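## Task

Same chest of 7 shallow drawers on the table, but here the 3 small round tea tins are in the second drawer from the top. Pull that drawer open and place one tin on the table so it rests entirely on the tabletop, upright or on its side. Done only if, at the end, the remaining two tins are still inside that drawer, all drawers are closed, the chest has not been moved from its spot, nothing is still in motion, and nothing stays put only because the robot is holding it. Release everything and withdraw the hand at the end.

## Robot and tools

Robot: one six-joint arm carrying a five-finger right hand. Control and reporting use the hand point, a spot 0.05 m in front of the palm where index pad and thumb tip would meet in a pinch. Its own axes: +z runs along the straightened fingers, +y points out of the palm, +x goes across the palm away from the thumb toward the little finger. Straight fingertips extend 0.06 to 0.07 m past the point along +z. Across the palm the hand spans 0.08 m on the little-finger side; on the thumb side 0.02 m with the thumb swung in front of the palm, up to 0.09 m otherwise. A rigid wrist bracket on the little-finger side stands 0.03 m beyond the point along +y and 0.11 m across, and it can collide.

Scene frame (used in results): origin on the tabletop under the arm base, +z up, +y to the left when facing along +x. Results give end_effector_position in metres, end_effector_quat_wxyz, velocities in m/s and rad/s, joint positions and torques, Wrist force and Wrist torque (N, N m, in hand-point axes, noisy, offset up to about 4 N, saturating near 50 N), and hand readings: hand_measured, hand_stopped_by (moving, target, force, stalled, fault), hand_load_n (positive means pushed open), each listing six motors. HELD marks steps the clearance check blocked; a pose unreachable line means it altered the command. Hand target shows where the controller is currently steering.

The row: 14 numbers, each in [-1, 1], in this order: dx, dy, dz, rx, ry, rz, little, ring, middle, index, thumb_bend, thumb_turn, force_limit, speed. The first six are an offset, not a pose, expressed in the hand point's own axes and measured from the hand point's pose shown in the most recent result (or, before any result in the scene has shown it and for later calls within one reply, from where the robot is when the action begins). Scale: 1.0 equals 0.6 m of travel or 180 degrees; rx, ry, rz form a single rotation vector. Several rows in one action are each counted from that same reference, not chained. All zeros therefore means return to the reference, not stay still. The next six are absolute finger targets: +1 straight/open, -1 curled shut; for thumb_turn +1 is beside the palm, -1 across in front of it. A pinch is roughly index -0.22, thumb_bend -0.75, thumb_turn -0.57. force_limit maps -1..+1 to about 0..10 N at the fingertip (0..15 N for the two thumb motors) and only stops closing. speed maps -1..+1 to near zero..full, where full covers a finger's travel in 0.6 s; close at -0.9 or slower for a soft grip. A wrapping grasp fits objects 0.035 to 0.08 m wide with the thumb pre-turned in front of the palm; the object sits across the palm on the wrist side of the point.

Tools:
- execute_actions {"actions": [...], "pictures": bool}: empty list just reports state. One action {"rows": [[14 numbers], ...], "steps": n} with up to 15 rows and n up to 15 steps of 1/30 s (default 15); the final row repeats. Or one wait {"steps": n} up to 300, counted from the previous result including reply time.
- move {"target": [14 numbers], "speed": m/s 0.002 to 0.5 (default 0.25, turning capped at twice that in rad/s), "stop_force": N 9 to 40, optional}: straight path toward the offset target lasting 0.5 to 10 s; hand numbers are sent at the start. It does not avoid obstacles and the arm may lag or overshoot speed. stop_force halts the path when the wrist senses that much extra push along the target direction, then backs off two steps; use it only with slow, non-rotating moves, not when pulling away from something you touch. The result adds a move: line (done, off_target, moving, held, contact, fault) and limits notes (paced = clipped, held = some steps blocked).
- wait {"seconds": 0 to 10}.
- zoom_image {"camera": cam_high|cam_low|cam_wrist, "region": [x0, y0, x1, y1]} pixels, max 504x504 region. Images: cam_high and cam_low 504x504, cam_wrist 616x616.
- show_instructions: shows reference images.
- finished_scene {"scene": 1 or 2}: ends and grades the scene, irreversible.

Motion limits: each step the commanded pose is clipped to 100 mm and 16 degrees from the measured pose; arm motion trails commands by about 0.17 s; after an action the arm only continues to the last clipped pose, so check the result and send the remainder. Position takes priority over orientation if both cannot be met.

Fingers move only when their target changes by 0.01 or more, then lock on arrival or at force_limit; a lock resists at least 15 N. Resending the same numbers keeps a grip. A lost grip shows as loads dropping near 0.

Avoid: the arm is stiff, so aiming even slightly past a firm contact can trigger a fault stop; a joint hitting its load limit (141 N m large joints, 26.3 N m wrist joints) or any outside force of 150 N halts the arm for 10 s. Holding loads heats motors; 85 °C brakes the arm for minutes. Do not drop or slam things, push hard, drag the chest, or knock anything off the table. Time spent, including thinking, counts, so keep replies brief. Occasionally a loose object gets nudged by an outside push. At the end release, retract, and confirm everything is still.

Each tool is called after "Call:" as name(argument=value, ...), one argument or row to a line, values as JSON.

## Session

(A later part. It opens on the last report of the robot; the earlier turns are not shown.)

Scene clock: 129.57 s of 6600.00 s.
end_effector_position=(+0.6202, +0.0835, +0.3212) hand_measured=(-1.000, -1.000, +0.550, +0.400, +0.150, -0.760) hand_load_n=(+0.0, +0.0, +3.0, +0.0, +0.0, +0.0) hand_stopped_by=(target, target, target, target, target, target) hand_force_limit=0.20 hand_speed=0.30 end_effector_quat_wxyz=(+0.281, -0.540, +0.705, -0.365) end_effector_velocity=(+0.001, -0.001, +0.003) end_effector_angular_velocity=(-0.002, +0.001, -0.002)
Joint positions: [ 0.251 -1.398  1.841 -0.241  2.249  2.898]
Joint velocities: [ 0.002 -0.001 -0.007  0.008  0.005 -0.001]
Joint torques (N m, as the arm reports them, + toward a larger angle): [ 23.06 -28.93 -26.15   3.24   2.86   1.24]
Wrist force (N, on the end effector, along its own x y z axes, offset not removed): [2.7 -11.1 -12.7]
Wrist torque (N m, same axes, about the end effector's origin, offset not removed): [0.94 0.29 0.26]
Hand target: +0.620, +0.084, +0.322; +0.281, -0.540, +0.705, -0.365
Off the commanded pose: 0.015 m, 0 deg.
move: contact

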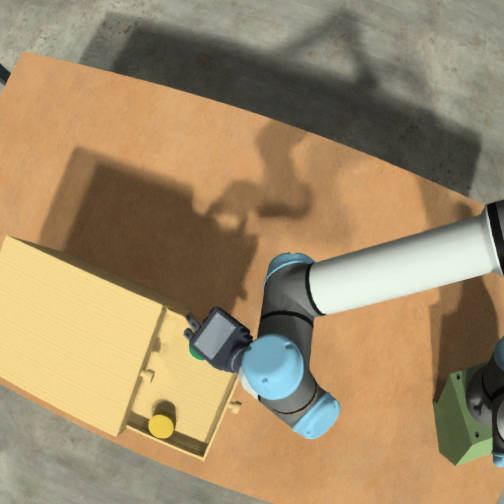

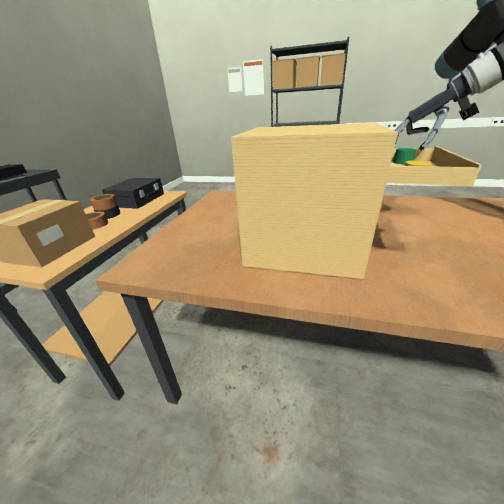

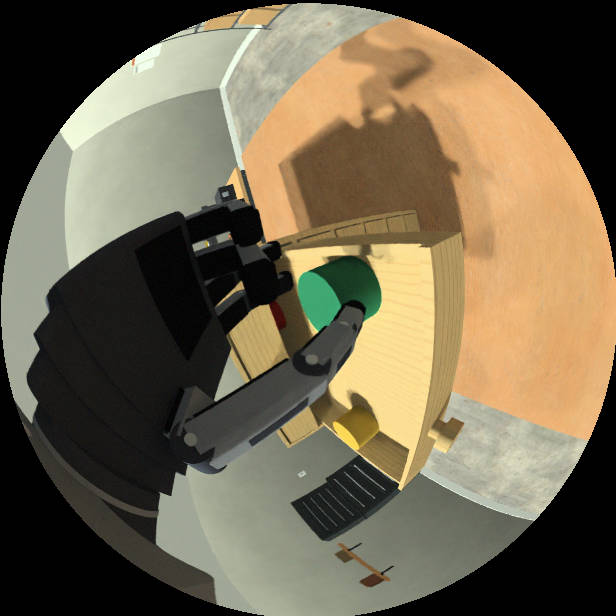

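Call:
move(
  target=[-0.0137,-0.0034,-0.0068,0,0,0,-1,-1,0.55,0.4,0.15,-0.76,0.2,0.3],
  speed=0.02,
)

Call:
move(
  target=[0,0.0273,0.0191,0,0,0,-1,-1,0.55,0.4,0.15,-0.76,0.2,0.3],
  speed=0.008,
  stop_force=9,
)

Call:
zoom_image(
  camera="cam_wrist",
  region=[230,170,430,370],
)

Call:
zoom_image(
  camera="cam_low",
  region=[370,90,490,210],
)

Scene clock: 135.60 s of 6600.00 s.
end_effector_position=(+0.6202, +0.0917, +0.3252) hand_measured=(-1.000, -1.000, +0.550, +0.400, +0.150, -0.760) hand_load_n=(+0.0, +0.0, +0.0, +0.0, +0.0, +0.0) hand_stopped_by=(target, target, target, target, target, target) hand_force_limit=0.20 hand_speed=0.30 end_effector_quat_wxyz=(+0.281, -0.540, +0.705, -0.365) end_effector_velocity=(-0.001, +0.002, +0.000) end_effector_angular_velocity=(-0.001, +0.002, +0.001)
Joint positions: [ 0.273 -1.386  1.827 -0.236  2.27   2.903]
Joint velocities: [ 0.005  0.004 -0.002  0.001  0.006  0.001]
Joint torques (N m, as the arm reports them, + toward a larger angle): [ 29.41 -15.78 -30.68   1.74   2.21   1.37]
Wrist force (N, on the end effector, along its own x y z axes, offset not removed): [1.0 0.3 -0.1]
Wrist torque (N m, same axes, about the end effector's origin, offset not removed): [-0.05 0.06 0.17]
Hand target: +0.620, +0.092, +0.325; +0.281, -0.540, +0.705, -0.365
Off the commanded pose: 0.000 m, 0 deg.
After step 90, 2.27 s passed at rest.
move: done

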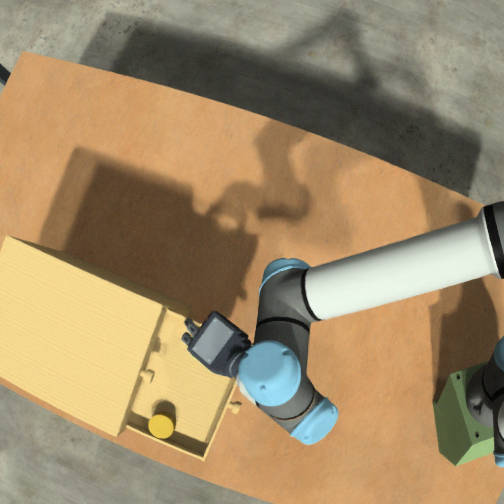

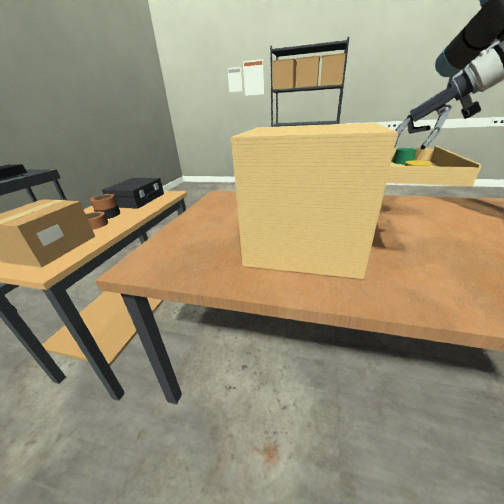

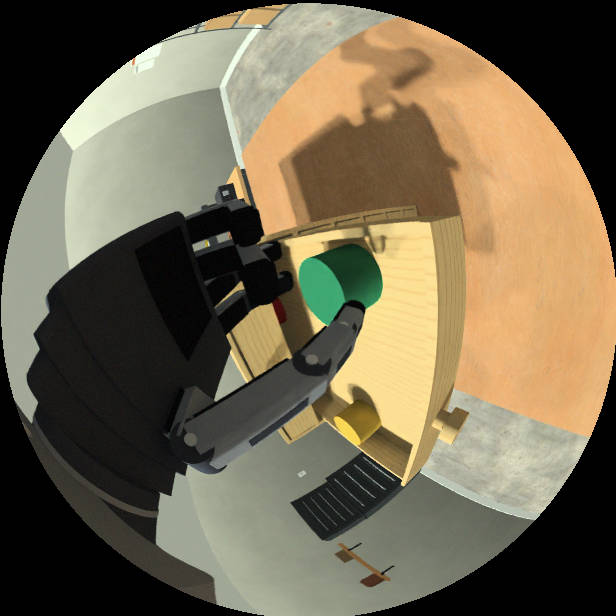

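Scene clock: 136.43 s of 6600.00 s.
end_effector_position=(+0.6201, +0.0917, +0.3213) hand_measured=(-1.000, -1.000, +0.550, +0.400, +0.150, -0.760) hand_load_n=(+0.0, +0.0, +2.5, +0.0, +0.0, +0.0) hand_stopped_by=(target, target, target, target, target, target) hand_force_limit=0.20 hand_speed=0.30 end_effector_quat_wxyz=(+0.281, -0.540, +0.705, -0.365) end_effector_velocity=(+0.001, -0.001, +0.003) end_effector_angular_velocity=(-0.002, +0.001, -0.002)
Joint positions: [ 0.268 -1.383  1.833 -0.245  2.266  2.902]
Joint velocities: [ 0.002 -0.001 -0.007  0.007  0.005 -0.   ]
Joint torques (N m, as the arm reports them, + toward a larger angle): [ 23.15 -28.59 -24.96   3.42   3.09   1.48]
Wrist force (N, on the end effector, along its own x y z axes, offset not removed): [0.3 -12.3 -16.5]
Wrist torque (N m, same axes, about the end effector's origin, offset not removed): [1.26 0.74 -0.01]
Hand target: +0.620, +0.092, +0.322; +0.281, -0.540, +0.705, -0.365
Off the commanded pose: 0.016 m, 0 deg.
move: contact

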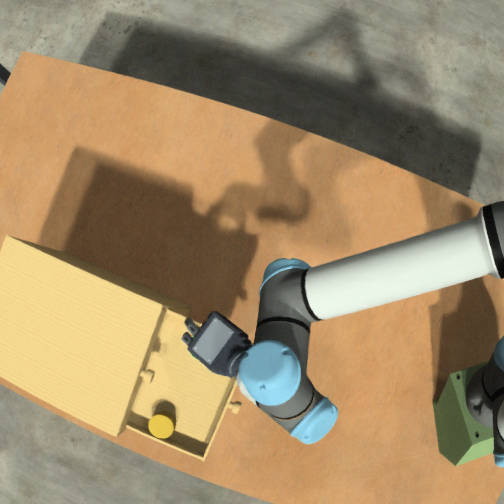

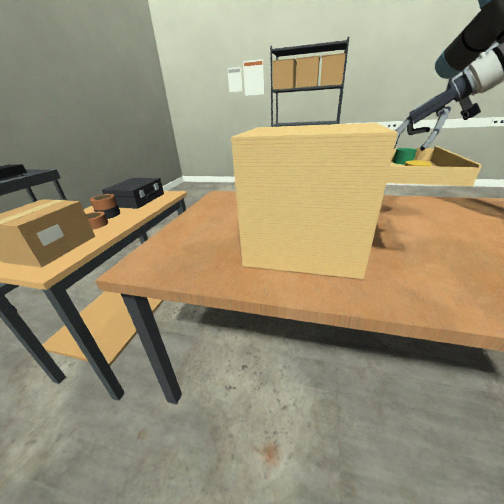

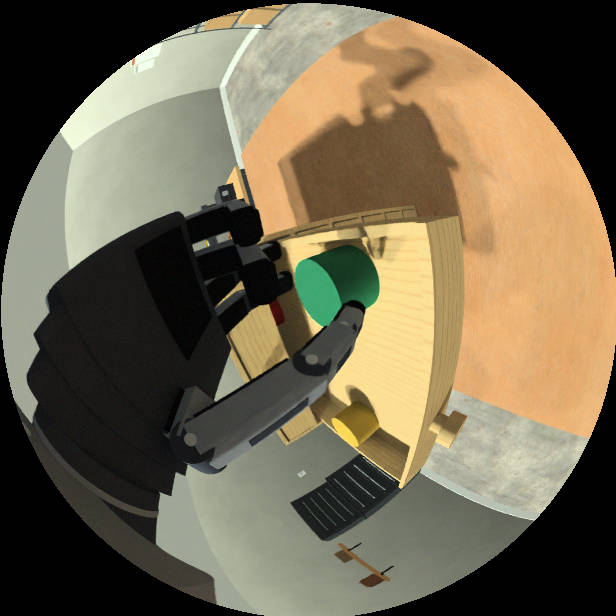

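Region (230, 170, 430, 370) of cam_wrist's 616x616 image, scaled by 2.520, with more detail than that image has.

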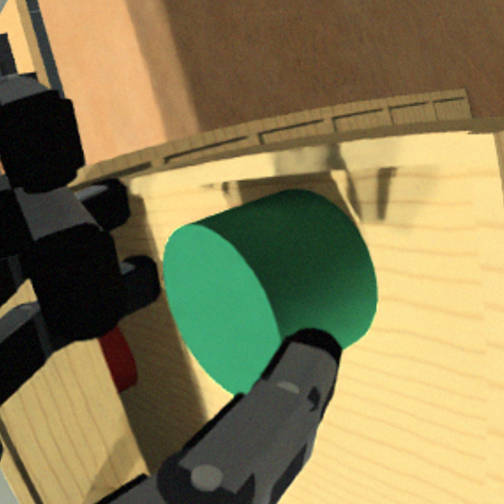

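Region (370, 90, 490, 210) of cam_low's 504x504 image, scaled by 4.200, with more detail than that image has.

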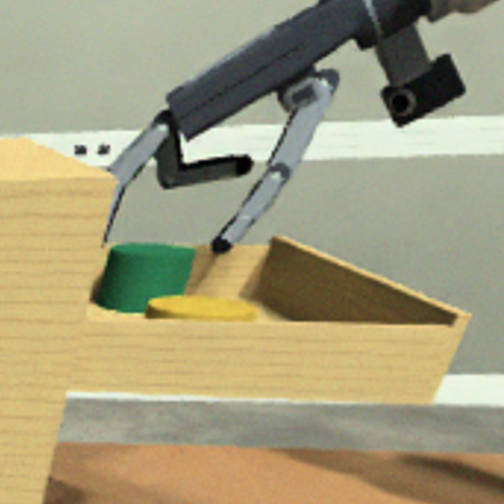

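Call:
move(
  target=[0.0048,-0.0417,-0.0274,0,0,0,-1,-1,0.55,0.4,0.15,-0.76,0.2,0.3],
  speed=0.05,
)

Call:
execute_actions(
  actions=[
    {"rows":[[0,0,0,0,0,0,-1,-1,-1,0.35,0.15,-0.76,0.2,1]],"steps":15},
  ],
  pictures=false,
)

Call:
move(
  target=[0,0.0546,0.0383,0,0,0,-1,-1,-1,0.35,0.15,-0.76,0.2,1],
  speed=0.012,
  stop_force=9,
)

Call:
zoom_image(
  camera="cam_wrist",
  region=[230,170,430,370],
)

Call:
zoom_image(
  camera="cam_low",
  region=[370,90,490,210],
)

Scene clock: 140.87 s of 6600.00 s.
end_effector_position=(+0.6203, +0.0886, +0.3510) hand_measured=(-1.000, -1.000, +0.550, +0.400, +0.150, -0.760) hand_load_n=(+0.0, +0.0, +0.0, +0.0, +0.0, +0.0) hand_stopped_by=(target, target, target, target, target, target) hand_force_limit=0.20 hand_speed=0.30 end_effector_quat_wxyz=(+0.281, -0.540, +0.705, -0.365) end_effector_velocity=(-0.000, -0.000, +0.002) end_effector_angular_velocity=(-0.001, +0.001, -0.000)
Joint positions: [ 0.299 -1.409  1.792 -0.171  2.296  2.911]
Joint velocities: [ 0.002 -0.002 -0.003  0.006  0.003  0.001]
Joint torques (N m, as the arm reports them, + toward a larger angle): [ 29.04 -36.56 -32.25   1.78   2.2    1.61]
Wrist force (N, on the end effector, along its own x y z axes, offset not removed): [0.1 0.5 0.9]
Wrist torque (N m, same axes, about the end effector's origin, offset not removed): [0.03 0.22 0.36]
Hand target: +0.620, +0.089, +0.351; +0.281, -0.540, +0.705, -0.365
Off the commanded pose: 0.000 m, 0 deg.
After step 90, 0.43 s passed at rest.
move: done

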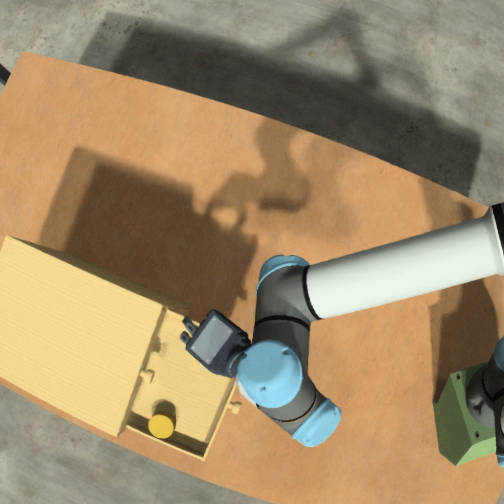

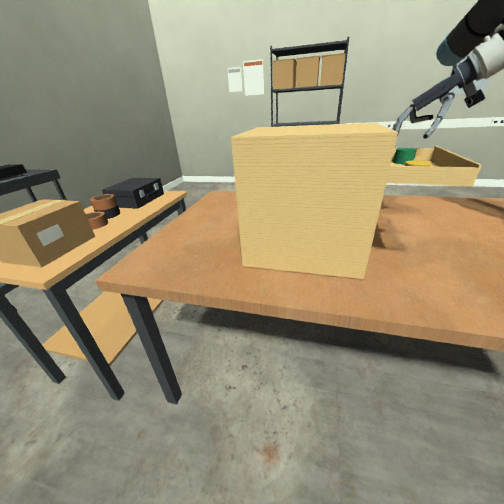

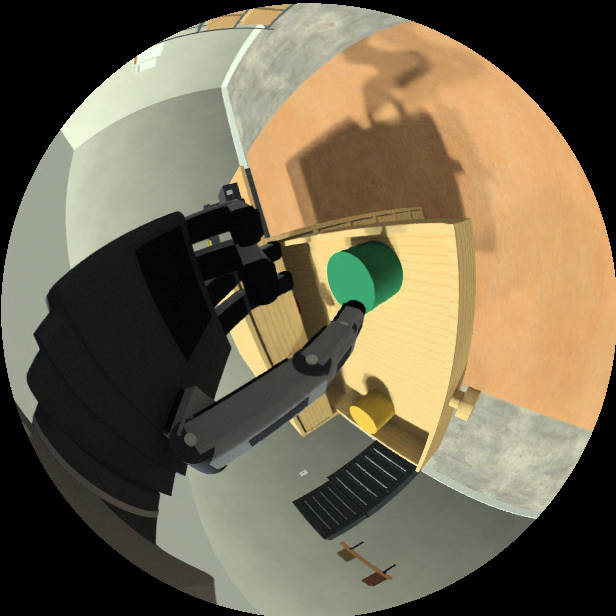

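Scene clock: 141.37 s of 6600.00 s.
end_effector_position=(+0.6203, +0.0886, +0.3511) hand_measured=(-1.000, -1.000, -0.768, +0.350, +0.150, -0.760) hand_load_n=(+0.0, +0.0, +0.0, +0.0, +0.0, +0.0) hand_stopped_by=(target, target, moving, target, target, target) hand_force_limit=0.20 hand_speed=1.00 end_effector_quat_wxyz=(+0.281, -0.540, +0.705, -0.365) end_effector_velocity=(+0.001, -0.000, +0.001) end_effector_angular_velocity=(+0.001, -0.002, -0.002)
Joint positions: [ 0.299 -1.409  1.791 -0.171  2.297  2.911]
Joint velocities: [-0.     0.    -0.002 -0.001  0.     0.001]
Joint torques (N m, as the arm reports them, + toward a larger angle): [ 19.94 -31.45  -8.07  -2.32  -1.35   0.25]
Wrist force (N, on the end effector, along its own x y z axes, offset not removed): [1.8 0.1 1.5]
Wrist torque (N m, same axes, about the end effector's origin, offset not removed): [-0.11 0.03 0.33]
Hand target: +0.620, +0.089, +0.351; +0.281, -0.540, +0.705, -0.365
Off the commanded pose: 0.000 m, 0 deg.
Steps of this call (steps 1 to 15: all 15 steps of this action). Readings (end_effector_position | what the end effector reports):
1: (+0.6203, +0.0886, +0.3510) | hand_measured=(-1.000, -1.000, +0.550, +0.400, +0.150, -0.760) hand_load_n=(+0.0, +0.0, +0.0, +0.0, +0.0, +0.0) hand_stopped_by=(target, target, moving, moving, target, target) hand_force_limit=0.20 hand_speed=1.00
2: (+0.6203, +0.0886, +0.3511) | hand_measured=(-1.000, -1.000, +0.550, +0.400, +0.150, -0.760) hand_load_n=(+0.0, +0.0, +0.0, +0.0, +0.0, +0.0) hand_stopped_by=(target, target, moving, moving, target, target) hand_force_limit=0.20 hand_speed=1.00
4: (+0.6203, +0.0886, +0.3511) | hand_measured=(-1.000, -1.000, +0.452, +0.354, +0.150, -0.760) hand_load_n=(+0.0, +0.0, +0.0, +0.0, +0.0, +0.0) hand_stopped_by=(target, target, moving, moving, target, target) hand_force_limit=0.20 hand_speed=1.00
8: (+0.6203, +0.0886, +0.3511) | hand_measured=(-1.000, -1.000, +0.010, +0.350, +0.150, -0.760) hand_load_n=(+0.0, +0.0, +0.0, +0.0, +0.0, +0.0) hand_stopped_by=(target, target, moving, target, target, target) hand_force_limit=0.20 hand_speed=1.00
15: the state above

Scene clock: 145.20 s of 6600.00 s.
end_effector_position=(+0.6203, +0.0888, +0.3113) hand_measured=(-1.000, -1.000, -1.000, +0.350, +0.150, -0.760) hand_load_n=(+0.0, +0.0, +0.0, +0.0, +0.0, +0.0) hand_stopped_by=(target, target, target, target, target, target) hand_force_limit=0.20 hand_speed=1.00 end_effector_quat_wxyz=(+0.281, -0.540, +0.705, -0.365) end_effector_velocity=(-0.000, +0.000, -0.002) end_effector_angular_velocity=(+0.000, -0.001, +0.000)
Joint positions: [ 0.249 -1.38   1.849 -0.267  2.248  2.897]
Joint velocities: [-0.003  0.002  0.004 -0.007 -0.003 -0.001]
Joint torques (N m, as the arm reports them, + toward a larger angle): [  4.35 -16.66   0.09  -2.42  -2.97  -1.54]
Wrist force (N, on the end effector, along its own x y z axes, offset not removed): [2.2 2.3 -0.1]
Wrist torque (N m, same axes, about the end effector's origin, offset not removed): [0.31 -0.08 0.49]
Hand target: +0.620, +0.089, +0.311; +0.281, -0.540, +0.705, -0.365
Off the commanded pose: 0.000 m, 0 deg.
move: done

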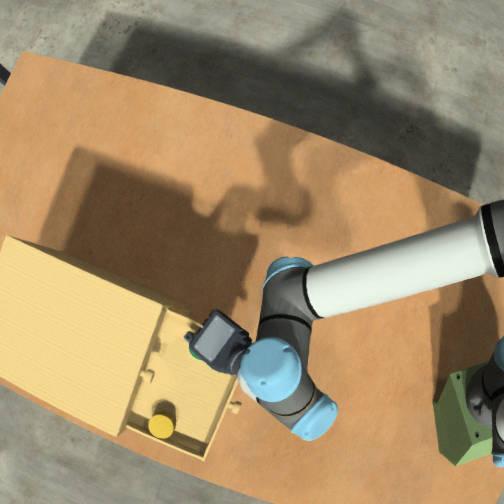

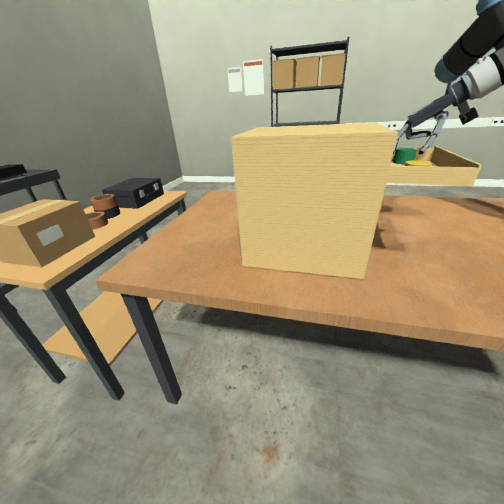

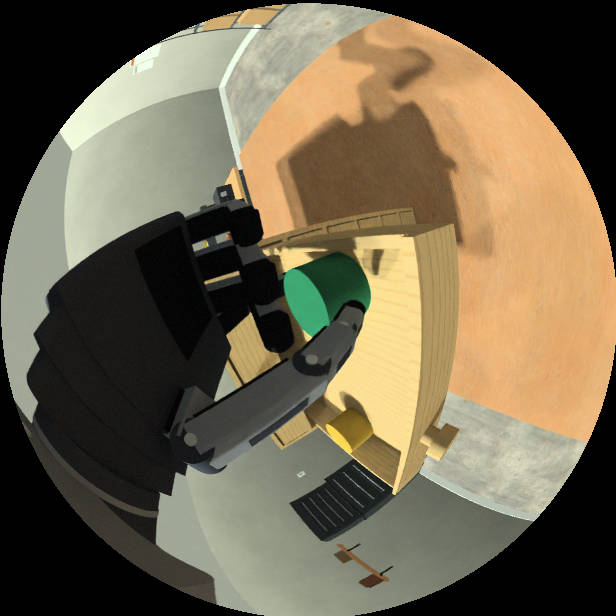

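Region (230, 170, 430, 370) of cam_wrist's 616x616 image, scaled by 2.520, with more detail than that image has.

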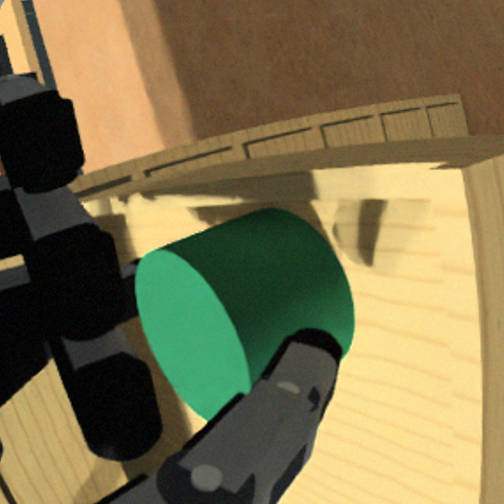

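Region (370, 90, 490, 210) of cam_low's 504x504 image, scaled by 4.200, with more detail than that image has.

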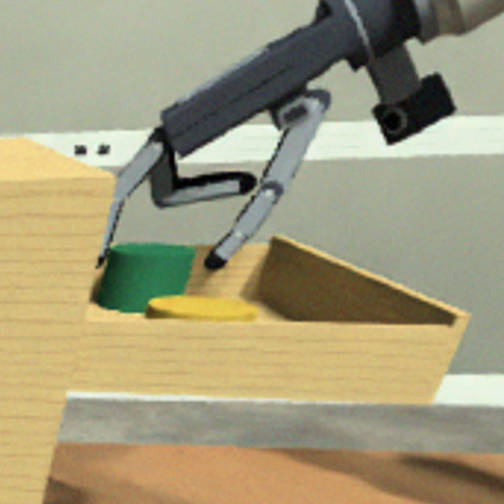

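Call:
move(
  target=[0,0.015,0.0105,0,0,0,-1,-1,-1,0.35,0.15,-0.76,0.2,-0.8],
  speed=0.01,
  stop_force=9,
)

Call:
move(
  target=[0,0,0,0,0,0,-1,-1,-1,0.0,-0.15,-0.76,0.2,-0.8],
)

Call:
zoom_image(
  camera="cam_wrist",
  region=[230,170,430,370],
)

Call:
zoom_image(
  camera="cam_low",
  region=[370,90,490,210],
)

Scene clock: 149.73 s of 6600.00 s.
end_effector_position=(+0.6203, +0.0888, +0.3006) hand_measured=(-1.000, -1.000, -1.000, +0.350, +0.150, -0.760) hand_load_n=(+0.0, +0.0, +0.0, +0.0, +0.0, +0.0) hand_stopped_by=(target, target, target, target, target, target) hand_force_limit=0.20 hand_speed=-0.80 end_effector_quat_wxyz=(+0.281, -0.540, +0.705, -0.365) end_effector_velocity=(-0.000, +0.001, -0.002) end_effector_angular_velocity=(-0.000, -0.000, +0.001)
Joint positions: [ 0.236 -1.37   1.863 -0.293  2.234  2.894]
Joint velocities: [-0.002  0.003  0.003 -0.006 -0.003 -0.001]
Joint torques (N m, as the arm reports them, + toward a larger angle): [  2.6  -17.72   0.13  -2.46  -3.29  -1.6 ]
Wrist force (N, on the end effector, along its own x y z axes, offset not removed): [0.6 1.7 1.3]
Wrist torque (N m, same axes, about the end effector's origin, offset not removed): [0.20 -0.03 0.34]
Hand target: +0.620, +0.089, +0.300; +0.281, -0.540, +0.705, -0.365
Off the commanded pose: 0.000 m, 0 deg.
After step 90, 0.23 s passed at rest.
move: done

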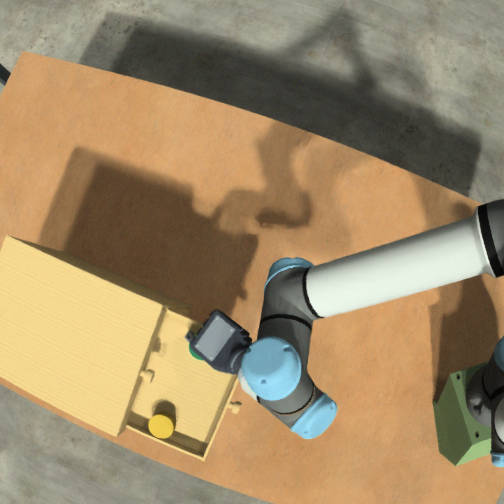

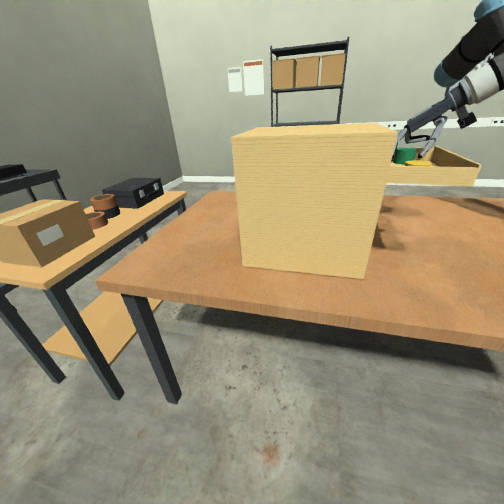

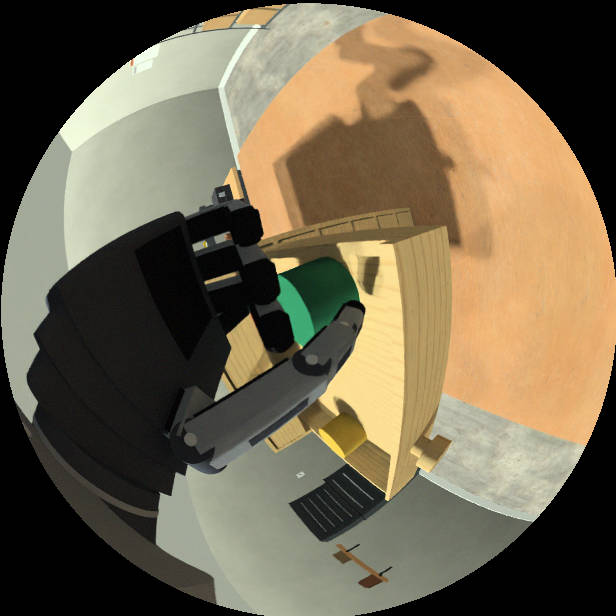

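Scene clock: 150.47 s of 6600.00 s.
end_effector_position=(+0.6202, +0.0888, +0.3005) hand_measured=(-1.000, -1.000, -1.000, +0.242, +0.060, -0.760) hand_load_n=(+0.0, +0.0, +0.0, +10.0, +8.5, -1.5) hand_stopped_by=(target, target, target, force, force, target) hand_force_limit=0.20 hand_speed=-0.80 end_effector_quat_wxyz=(+0.281, -0.540, +0.705, -0.365) end_effector_velocity=(+0.000, -0.000, +0.001) end_effector_angular_velocity=(+0.000, -0.001, -0.001)
Joint positions: [ 0.236 -1.37   1.863 -0.293  2.234  2.894]
Joint velocities: [ 0.    -0.    -0.001 -0.     0.001  0.   ]
Joint torques (N m, as the arm reports them, + toward a larger angle): [ 18.59 -23.64 -25.67   1.82   2.31  -0.01]
Wrist force (N, on the end effector, along its own x y z axes, offset not removed): [0.3 -0.3 -0.2]
Wrist torque (N m, same axes, about the end effector's origin, offset not removed): [0.00 0.22 0.30]
Hand target: +0.620, +0.089, +0.301; +0.281, -0.540, +0.705, -0.365
Off the commanded pose: 0.000 m, 0 deg.
move: done

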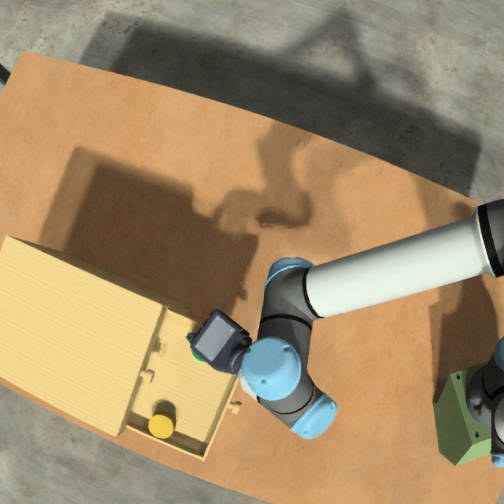

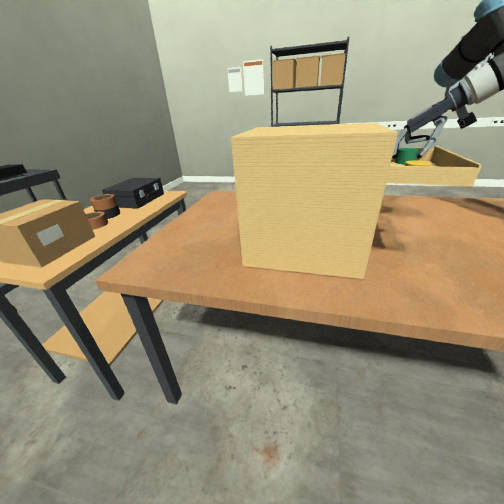

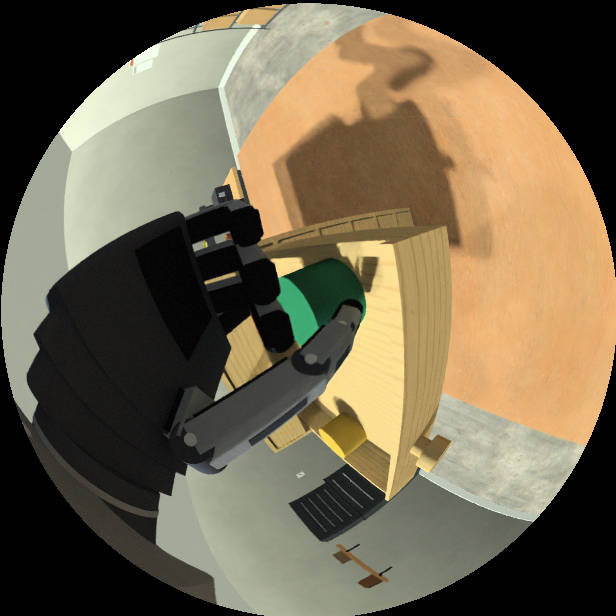

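Region (230, 170, 430, 370) of cam_wrist's 616x616 image, scaled by 2.520, with more detail than that image has.

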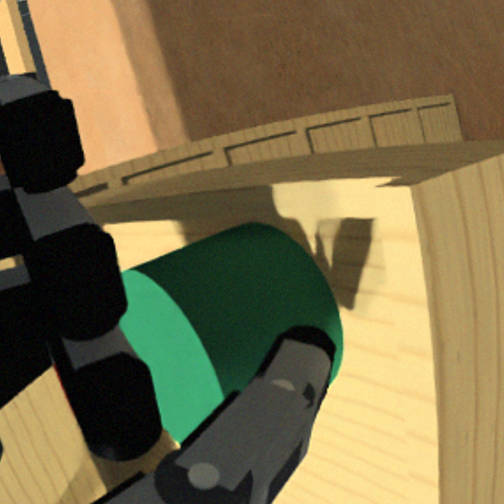

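Region (370, 90, 490, 210) of cam_low's 504x504 image, scaled by 4.200, with more detail than that image has.

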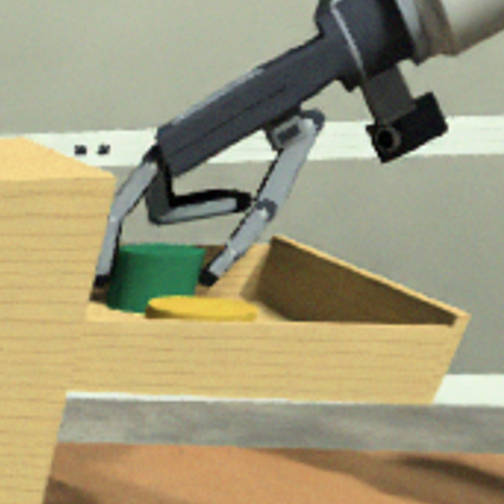

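Gripped. Lifting the tin out.

Call:
move(
  target=[0,-0.082,-0.057,0,0,0,-1,-1,-1,0.0,-0.15,-0.76,0.2,-0.8],
  speed=0.06,
)

Scene clock: 152.57 s of 6600.00 s.
end_effector_position=(+0.6205, +0.0886, +0.3602) hand_measured=(-1.000, -1.000, -1.000, +0.242, +0.060, -0.760) hand_load_n=(+0.0, +0.0, +0.0, +10.0, +9.0, -1.5) hand_stopped_by=(target, target, target, force, force, target) hand_force_limit=0.20 hand_speed=-0.80 end_effector_quat_wxyz=(+0.281, -0.540, +0.705, -0.365) end_effector_velocity=(+0.000, +0.000, +0.002) end_effector_angular_velocity=(-0.000, -0.000, +0.000)
Joint positions: [ 0.311 -1.415  1.776 -0.149  2.308  2.914]
Joint velocities: [ 0.003 -0.001 -0.004  0.006  0.003  0.   ]
Joint torques (N m, as the arm reports them, + toward a larger angle): [ 28.05 -35.66 -31.86   1.64   2.37   1.61]
Wrist force (N, on the end effector, along its own x y z axes, offset not removed): [0.5 2.2 0.8]
Wrist torque (N m, same axes, about the end effector's origin, offset not removed): [0.22 0.20 0.27]
Hand target: +0.620, +0.089, +0.360; +0.281, -0.540, +0.705, -0.365
Off the commanded pose: 0.000 m, 0 deg.
move: done

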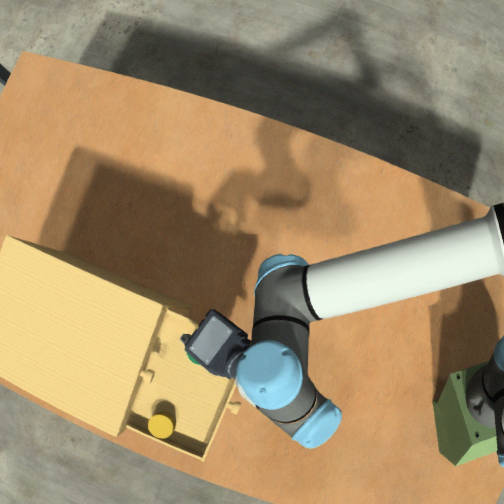

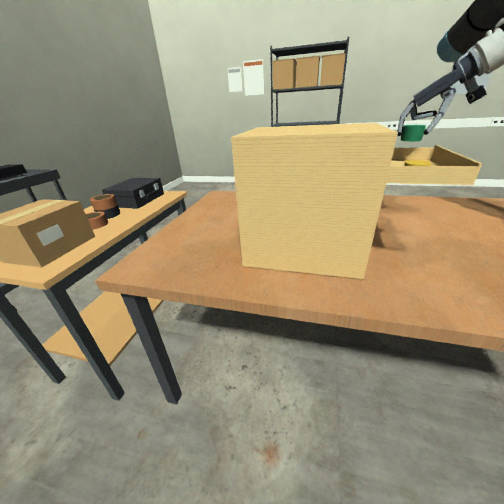

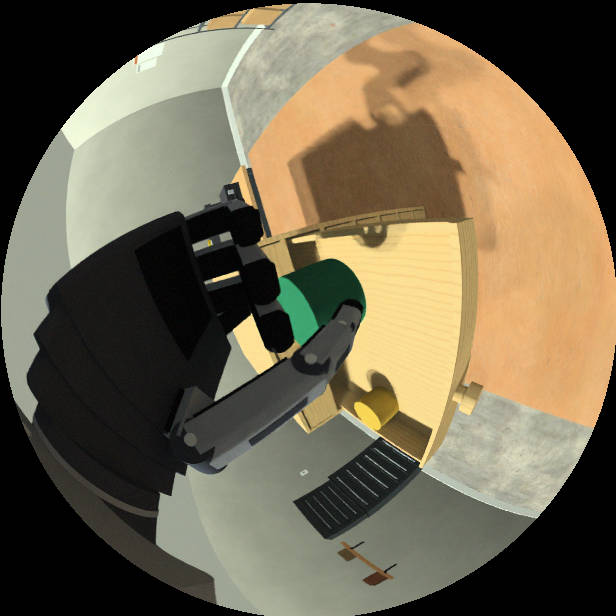

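Call:
move(
  target=[0.427,-0.0457,0.0655,0,0,0,-1,-1,-1,0.0,-0.15,-0.76,0.2,-0.8],
  speed=0.15,
)

Scene clock: 156.13 s of 6600.00 s.
end_effector_position=(+0.6002, -0.1708, +0.3593) hand_measured=(-1.000, -1.000, -1.000, +0.242, +0.060, -0.760) hand_load_n=(+0.0, +0.0, +0.0, +10.0, +9.0, -1.5) hand_stopped_by=(target, target, target, force, force, target) hand_force_limit=0.20 hand_speed=-0.80 end_effector_quat_wxyz=(+0.281, -0.540, +0.705, -0.365) end_effector_velocity=(-0.001, -0.002, -0.001) end_effector_angular_velocity=(+0.002, +0.001, +0.000)
Joint positions: [-0.378 -1.807  1.859  0.105  1.63   2.779]
Joint velocities: [-0.01  -0.001 -0.     0.003 -0.011 -0.001]
Joint torques (N m, as the arm reports them, + toward a larger angle): [ -0.37 -36.02 -33.86   1.88  -3.45  -1.8 ]
Wrist force (N, on the end effector, along its own x y z axes, offset not removed): [0.0 1.1 0.7]
Wrist torque (N m, same axes, about the end effector's origin, offset not removed): [0.06 0.46 0.29]
Hand target: +0.600, -0.171, +0.359; +0.281, -0.540, +0.705, -0.365
Off the commanded pose: 0.001 m, 0 deg.
move: done

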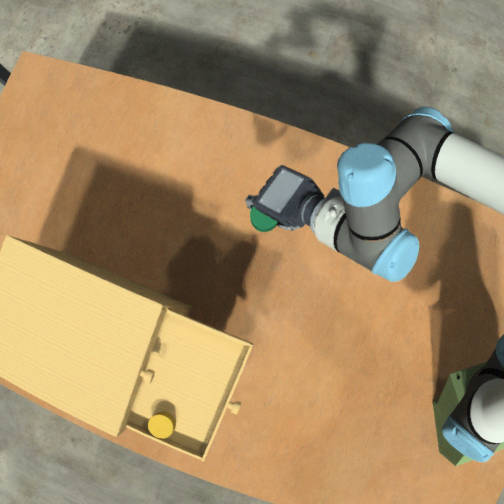

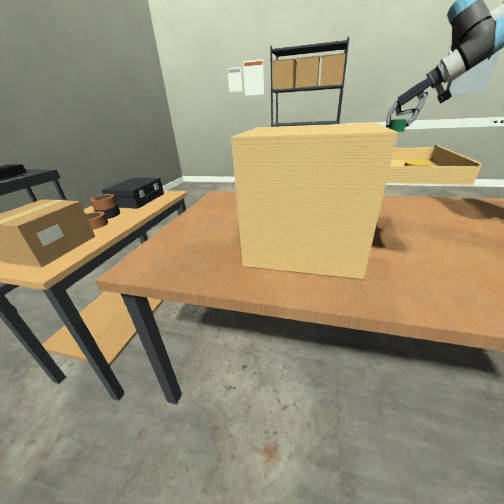

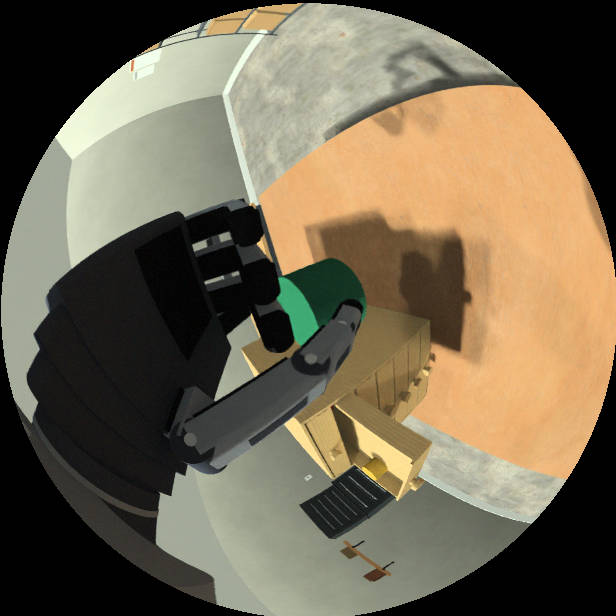

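Call:
move(
  target=[0,0.422,0.2958,0,0,0,-1,-1,-1,0.0,-0.15,-0.76,0.2,-0.8],
  speed=0.15,
)

Call:
move(
  target=[0,0.0546,0.0383,0,0,0,-1,-1,-1,0.0,-0.15,-0.76,0.2,-0.8],
  speed=0.007,
  stop_force=9,
)

Scene clock: 160.33 s of 6600.00 s.
end_effector_position=(+0.6000, -0.1699, +0.0504) hand_measured=(-1.000, -1.000, -1.000, +0.242, +0.060, -0.760) hand_load_n=(+0.0, +0.0, +0.0, +10.0, +9.0, -1.5) hand_stopped_by=(target, target, target, force, force, target) hand_force_limit=0.20 hand_speed=-0.80 end_effector_quat_wxyz=(+0.281, -0.540, +0.705, -0.365) end_effector_velocity=(+0.000, +0.000, -0.002) end_effector_angular_velocity=(-0.000, +0.000, +0.001)
Joint positions: [-0.627 -1.274  2.049 -0.614  1.384  2.74 ]
Joint velocities: [-0.     0.006 -0.002 -0.004 -0.001 -0.001]
Joint torques (N m, as the arm reports them, + toward a larger angle): [  0.04 -25.19 -20.43  -1.68  -3.22  -1.58]
Wrist force (N, on the end effector, along its own x y z axes, offset not removed): [1.2 0.1 1.3]
Wrist torque (N m, same axes, about the end effector's origin, offset not removed): [-0.07 0.18 0.22]
Hand target: +0.600, -0.170, +0.050; +0.281, -0.540, +0.705, -0.365
Off the commanded pose: 0.000 m, 0 deg.
move: done

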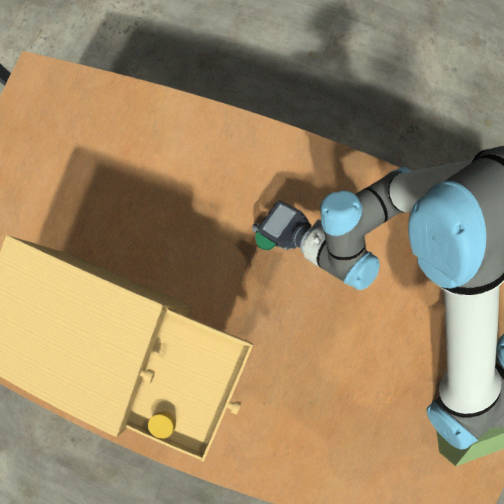

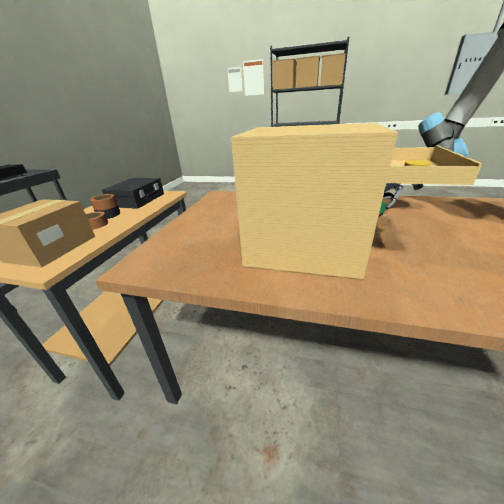

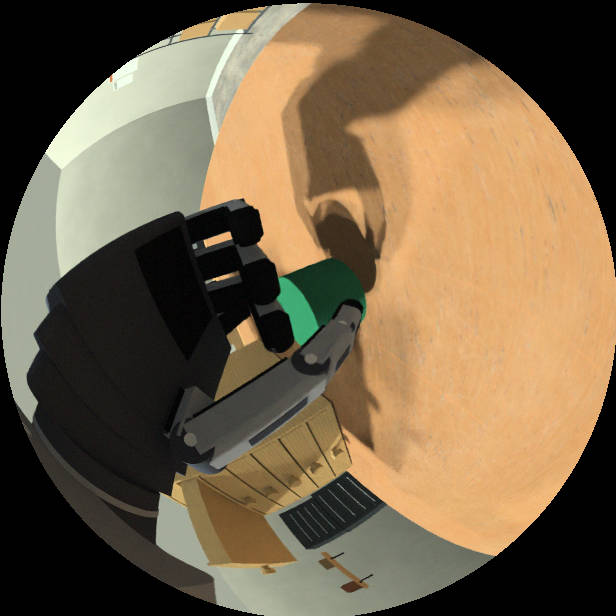

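Scene clock: 163.87 s of 6600.00 s.
end_effector_position=(+0.6000, -0.1700, +0.0282) hand_measured=(-1.000, -1.000, -1.000, +0.242, +0.060, -0.760) hand_load_n=(+0.0, +0.0, +0.0, +10.0, +8.0, -1.0) hand_stopped_by=(target, target, target, force, force, target) hand_force_limit=0.20 hand_speed=-0.80 end_effector_quat_wxyz=(+0.281, -0.540, +0.705, -0.365) end_effector_velocity=(-0.000, +0.000, +0.002) end_effector_angular_velocity=(+0.001, +0.000, +0.001)
Joint positions: [-0.639 -1.221  2.038 -0.656  1.372  2.738]
Joint velocities: [ 0.001 -0.005  0.001  0.005  0.     0.   ]
Joint torques (N m, as the arm reports them, + toward a larger angle): [ 17.06 -44.47   8.08   2.22   1.52  -1.09]
Wrist force (N, on the end effector, along its own x y z axes, offset not removed): [1.6 -0.3 -0.6]
Wrist torque (N m, same axes, about the end effector's origin, offset not removed): [0.15 -0.07 0.43]
Hand target: +0.600, -0.170, +0.029; +0.281, -0.540, +0.705, -0.365
Off the commanded pose: 0.018 m, 0 deg.
move: contact

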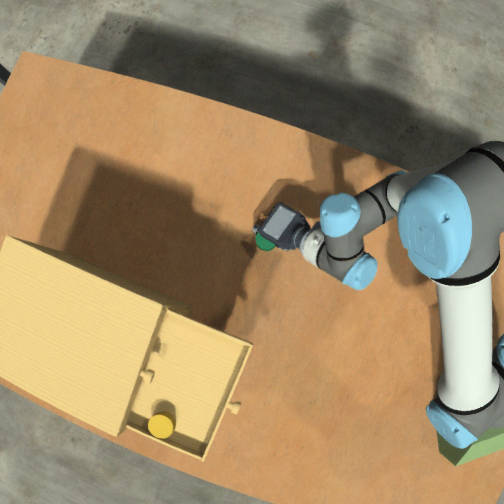

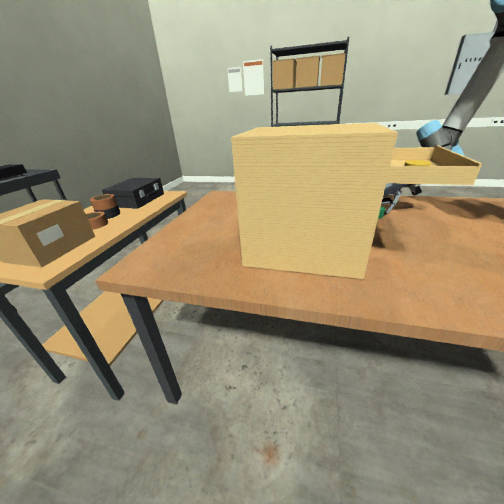

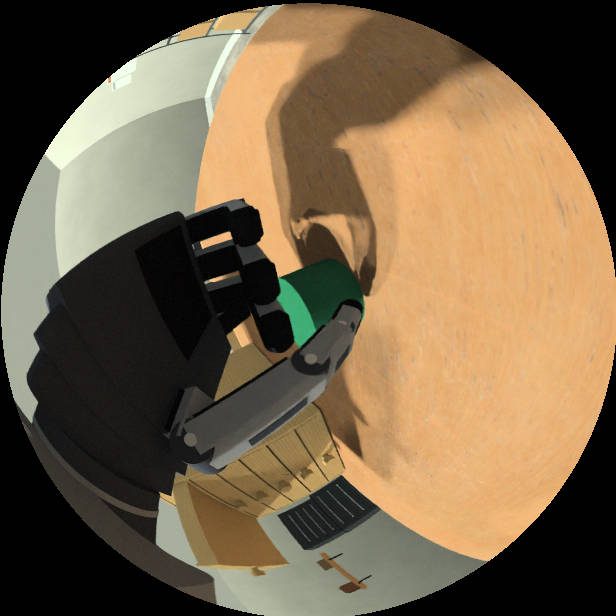

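Call:
execute_actions(
  actions=[
    {"rows":[[0,0,0,0,0,0,-1,-1,-1,0.42,0.22,-0.76,0.2,0.2]],"steps":15},
  ],
  pictures=false,
)

Call:
move(
  target=[0,-0.1365,-0.0957,0,0,0,-1,-1,-1,0.42,0.22,-0.76,0.2,0.2],
  speed=0.08,
)

Scene clock: 166.43 s of 6600.00 s.
end_effector_position=(+0.6001, -0.1699, +0.0283) hand_measured=(-1.000, -1.000, -1.000, +0.420, +0.220, -0.760) hand_load_n=(+0.0, +0.0, +0.0, +0.0, +0.0, +0.0) hand_stopped_by=(target, target, target, target, target, target) hand_force_limit=0.20 hand_speed=0.20 end_effector_quat_wxyz=(+0.281, -0.540, +0.705, -0.365) end_effector_velocity=(+0.000, -0.001, -0.000) end_effector_angular_velocity=(-0.001, -0.000, -0.001)
Joint positions: [-0.638 -1.221  2.038 -0.656  1.372  2.738]
Joint velocities: [-0.001  0.001 -0.001 -0.     0.     0.   ]
Joint torques (N m, as the arm reports them, + toward a larger angle): [  0.86 -23.76 -19.22  -1.75  -3.26  -1.39]
Wrist force (N, on the end effector, along its own x y z axes, offset not removed): [2.1 0.8 -2.2]
Wrist torque (N m, same axes, about the end effector's origin, offset not removed): [0.17 0.04 0.38]
Hand target: +0.600, -0.170, +0.028; +0.281, -0.540, +0.705, -0.365
Off the commanded pose: 0.000 m, 0 deg.
Steps of this call (steps 1 to 62: nothing new was sent; steps 63 to 77: all 15 steps of this action). Readings (end_effector_position | what the end effector reports):
63: (+0.6000, -0.1699, +0.0286) | hand_measured=(-1.000, -1.000, -1.000, +0.242, +0.060, -0.760) hand_load_n=(+0.0, +0.0, +0.0, +9.5, +8.5, -1.5) hand_stopped_by=(target, target, target, moving, moving, target) hand_force_limit=0.20 hand_speed=0.20
64: (+0.6000, -0.1699, +0.0286) | hand_measured=(-1.000, -1.000, -1.000, +0.242, +0.060, -0.760) hand_load_n=(+0.0, +0.0, +0.0, +9.5, +8.5, -1.5) hand_stopped_by=(target, target, target, moving, moving, target) hand_force_limit=0.20 hand_speed=0.20
66: (+0.6000, -0.1699, +0.0286) | hand_measured=(-1.000, -1.000, -1.000, +0.302, +0.094, -0.760) hand_load_n=(+0.0, +0.0, +0.0, +0.0, +0.0, +0.0) hand_stopped_by=(target, target, target, moving, moving, target) hand_force_limit=0.20 hand_speed=0.20
70: (+0.6000, -0.1698, +0.0284) | hand_measured=(-1.000, -1.000, -1.000, +0.420, +0.220, -0.760) hand_load_n=(+0.0, +0.0, +0.0, +0.0, +0.0, +0.0) hand_stopped_by=(target, target, target, moving, moving, target) hand_force_limit=0.20 hand_speed=0.20
77: the state above

Scene clock: 168.40 s of 6600.00 s.
end_effector_position=(+0.6001, -0.1702, +0.1280) hand_measured=(-1.000, -1.000, -1.000, +0.420, +0.220, -0.760) hand_load_n=(+0.0, +0.0, +0.0, +0.0, +0.0, +0.0) hand_stopped_by=(target, target, target, target, target, target) hand_force_limit=0.20 hand_speed=0.20 end_effector_quat_wxyz=(+0.281, -0.540, +0.705, -0.365) end_effector_velocity=(-0.000, +0.000, +0.002) end_effector_angular_velocity=(+0.001, +0.001, -0.000)
Joint positions: [-0.581 -1.451  2.06  -0.45   1.429  2.747]
Joint velocities: [ 0.001 -0.005  0.     0.005  0.001  0.001]
Joint torques (N m, as the arm reports them, + toward a larger angle): [ 26.29 -43.28 -23.71   2.17   2.12   1.71]
Wrist force (N, on the end effector, along its own x y z axes, offset not removed): [0.7 1.8 -0.3]
Wrist torque (N m, same axes, about the end effector's origin, offset not removed): [0.37 0.12 0.40]
Hand target: +0.600, -0.170, +0.128; +0.281, -0.540, +0.705, -0.365
Off the commanded pose: 0.000 m, 0 deg.
move: done

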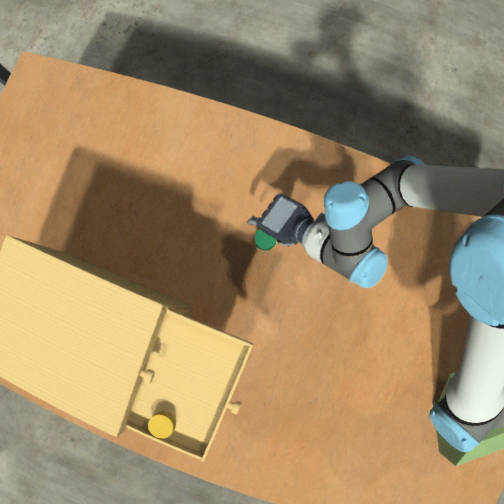

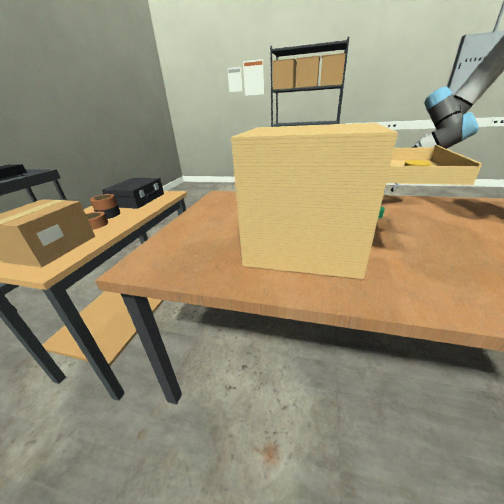

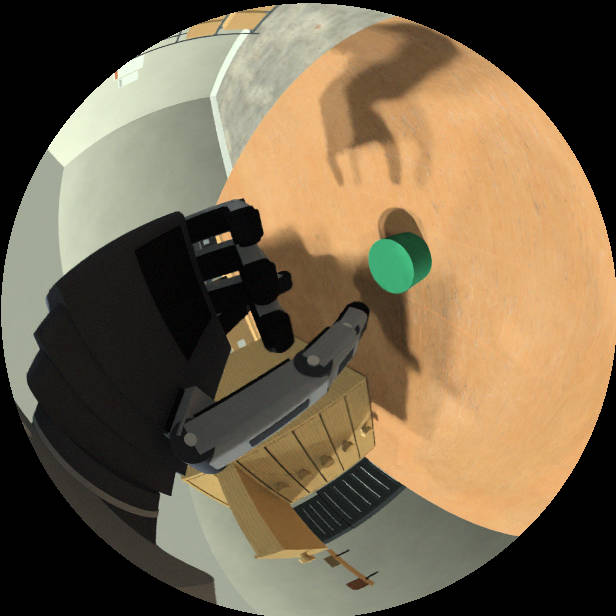

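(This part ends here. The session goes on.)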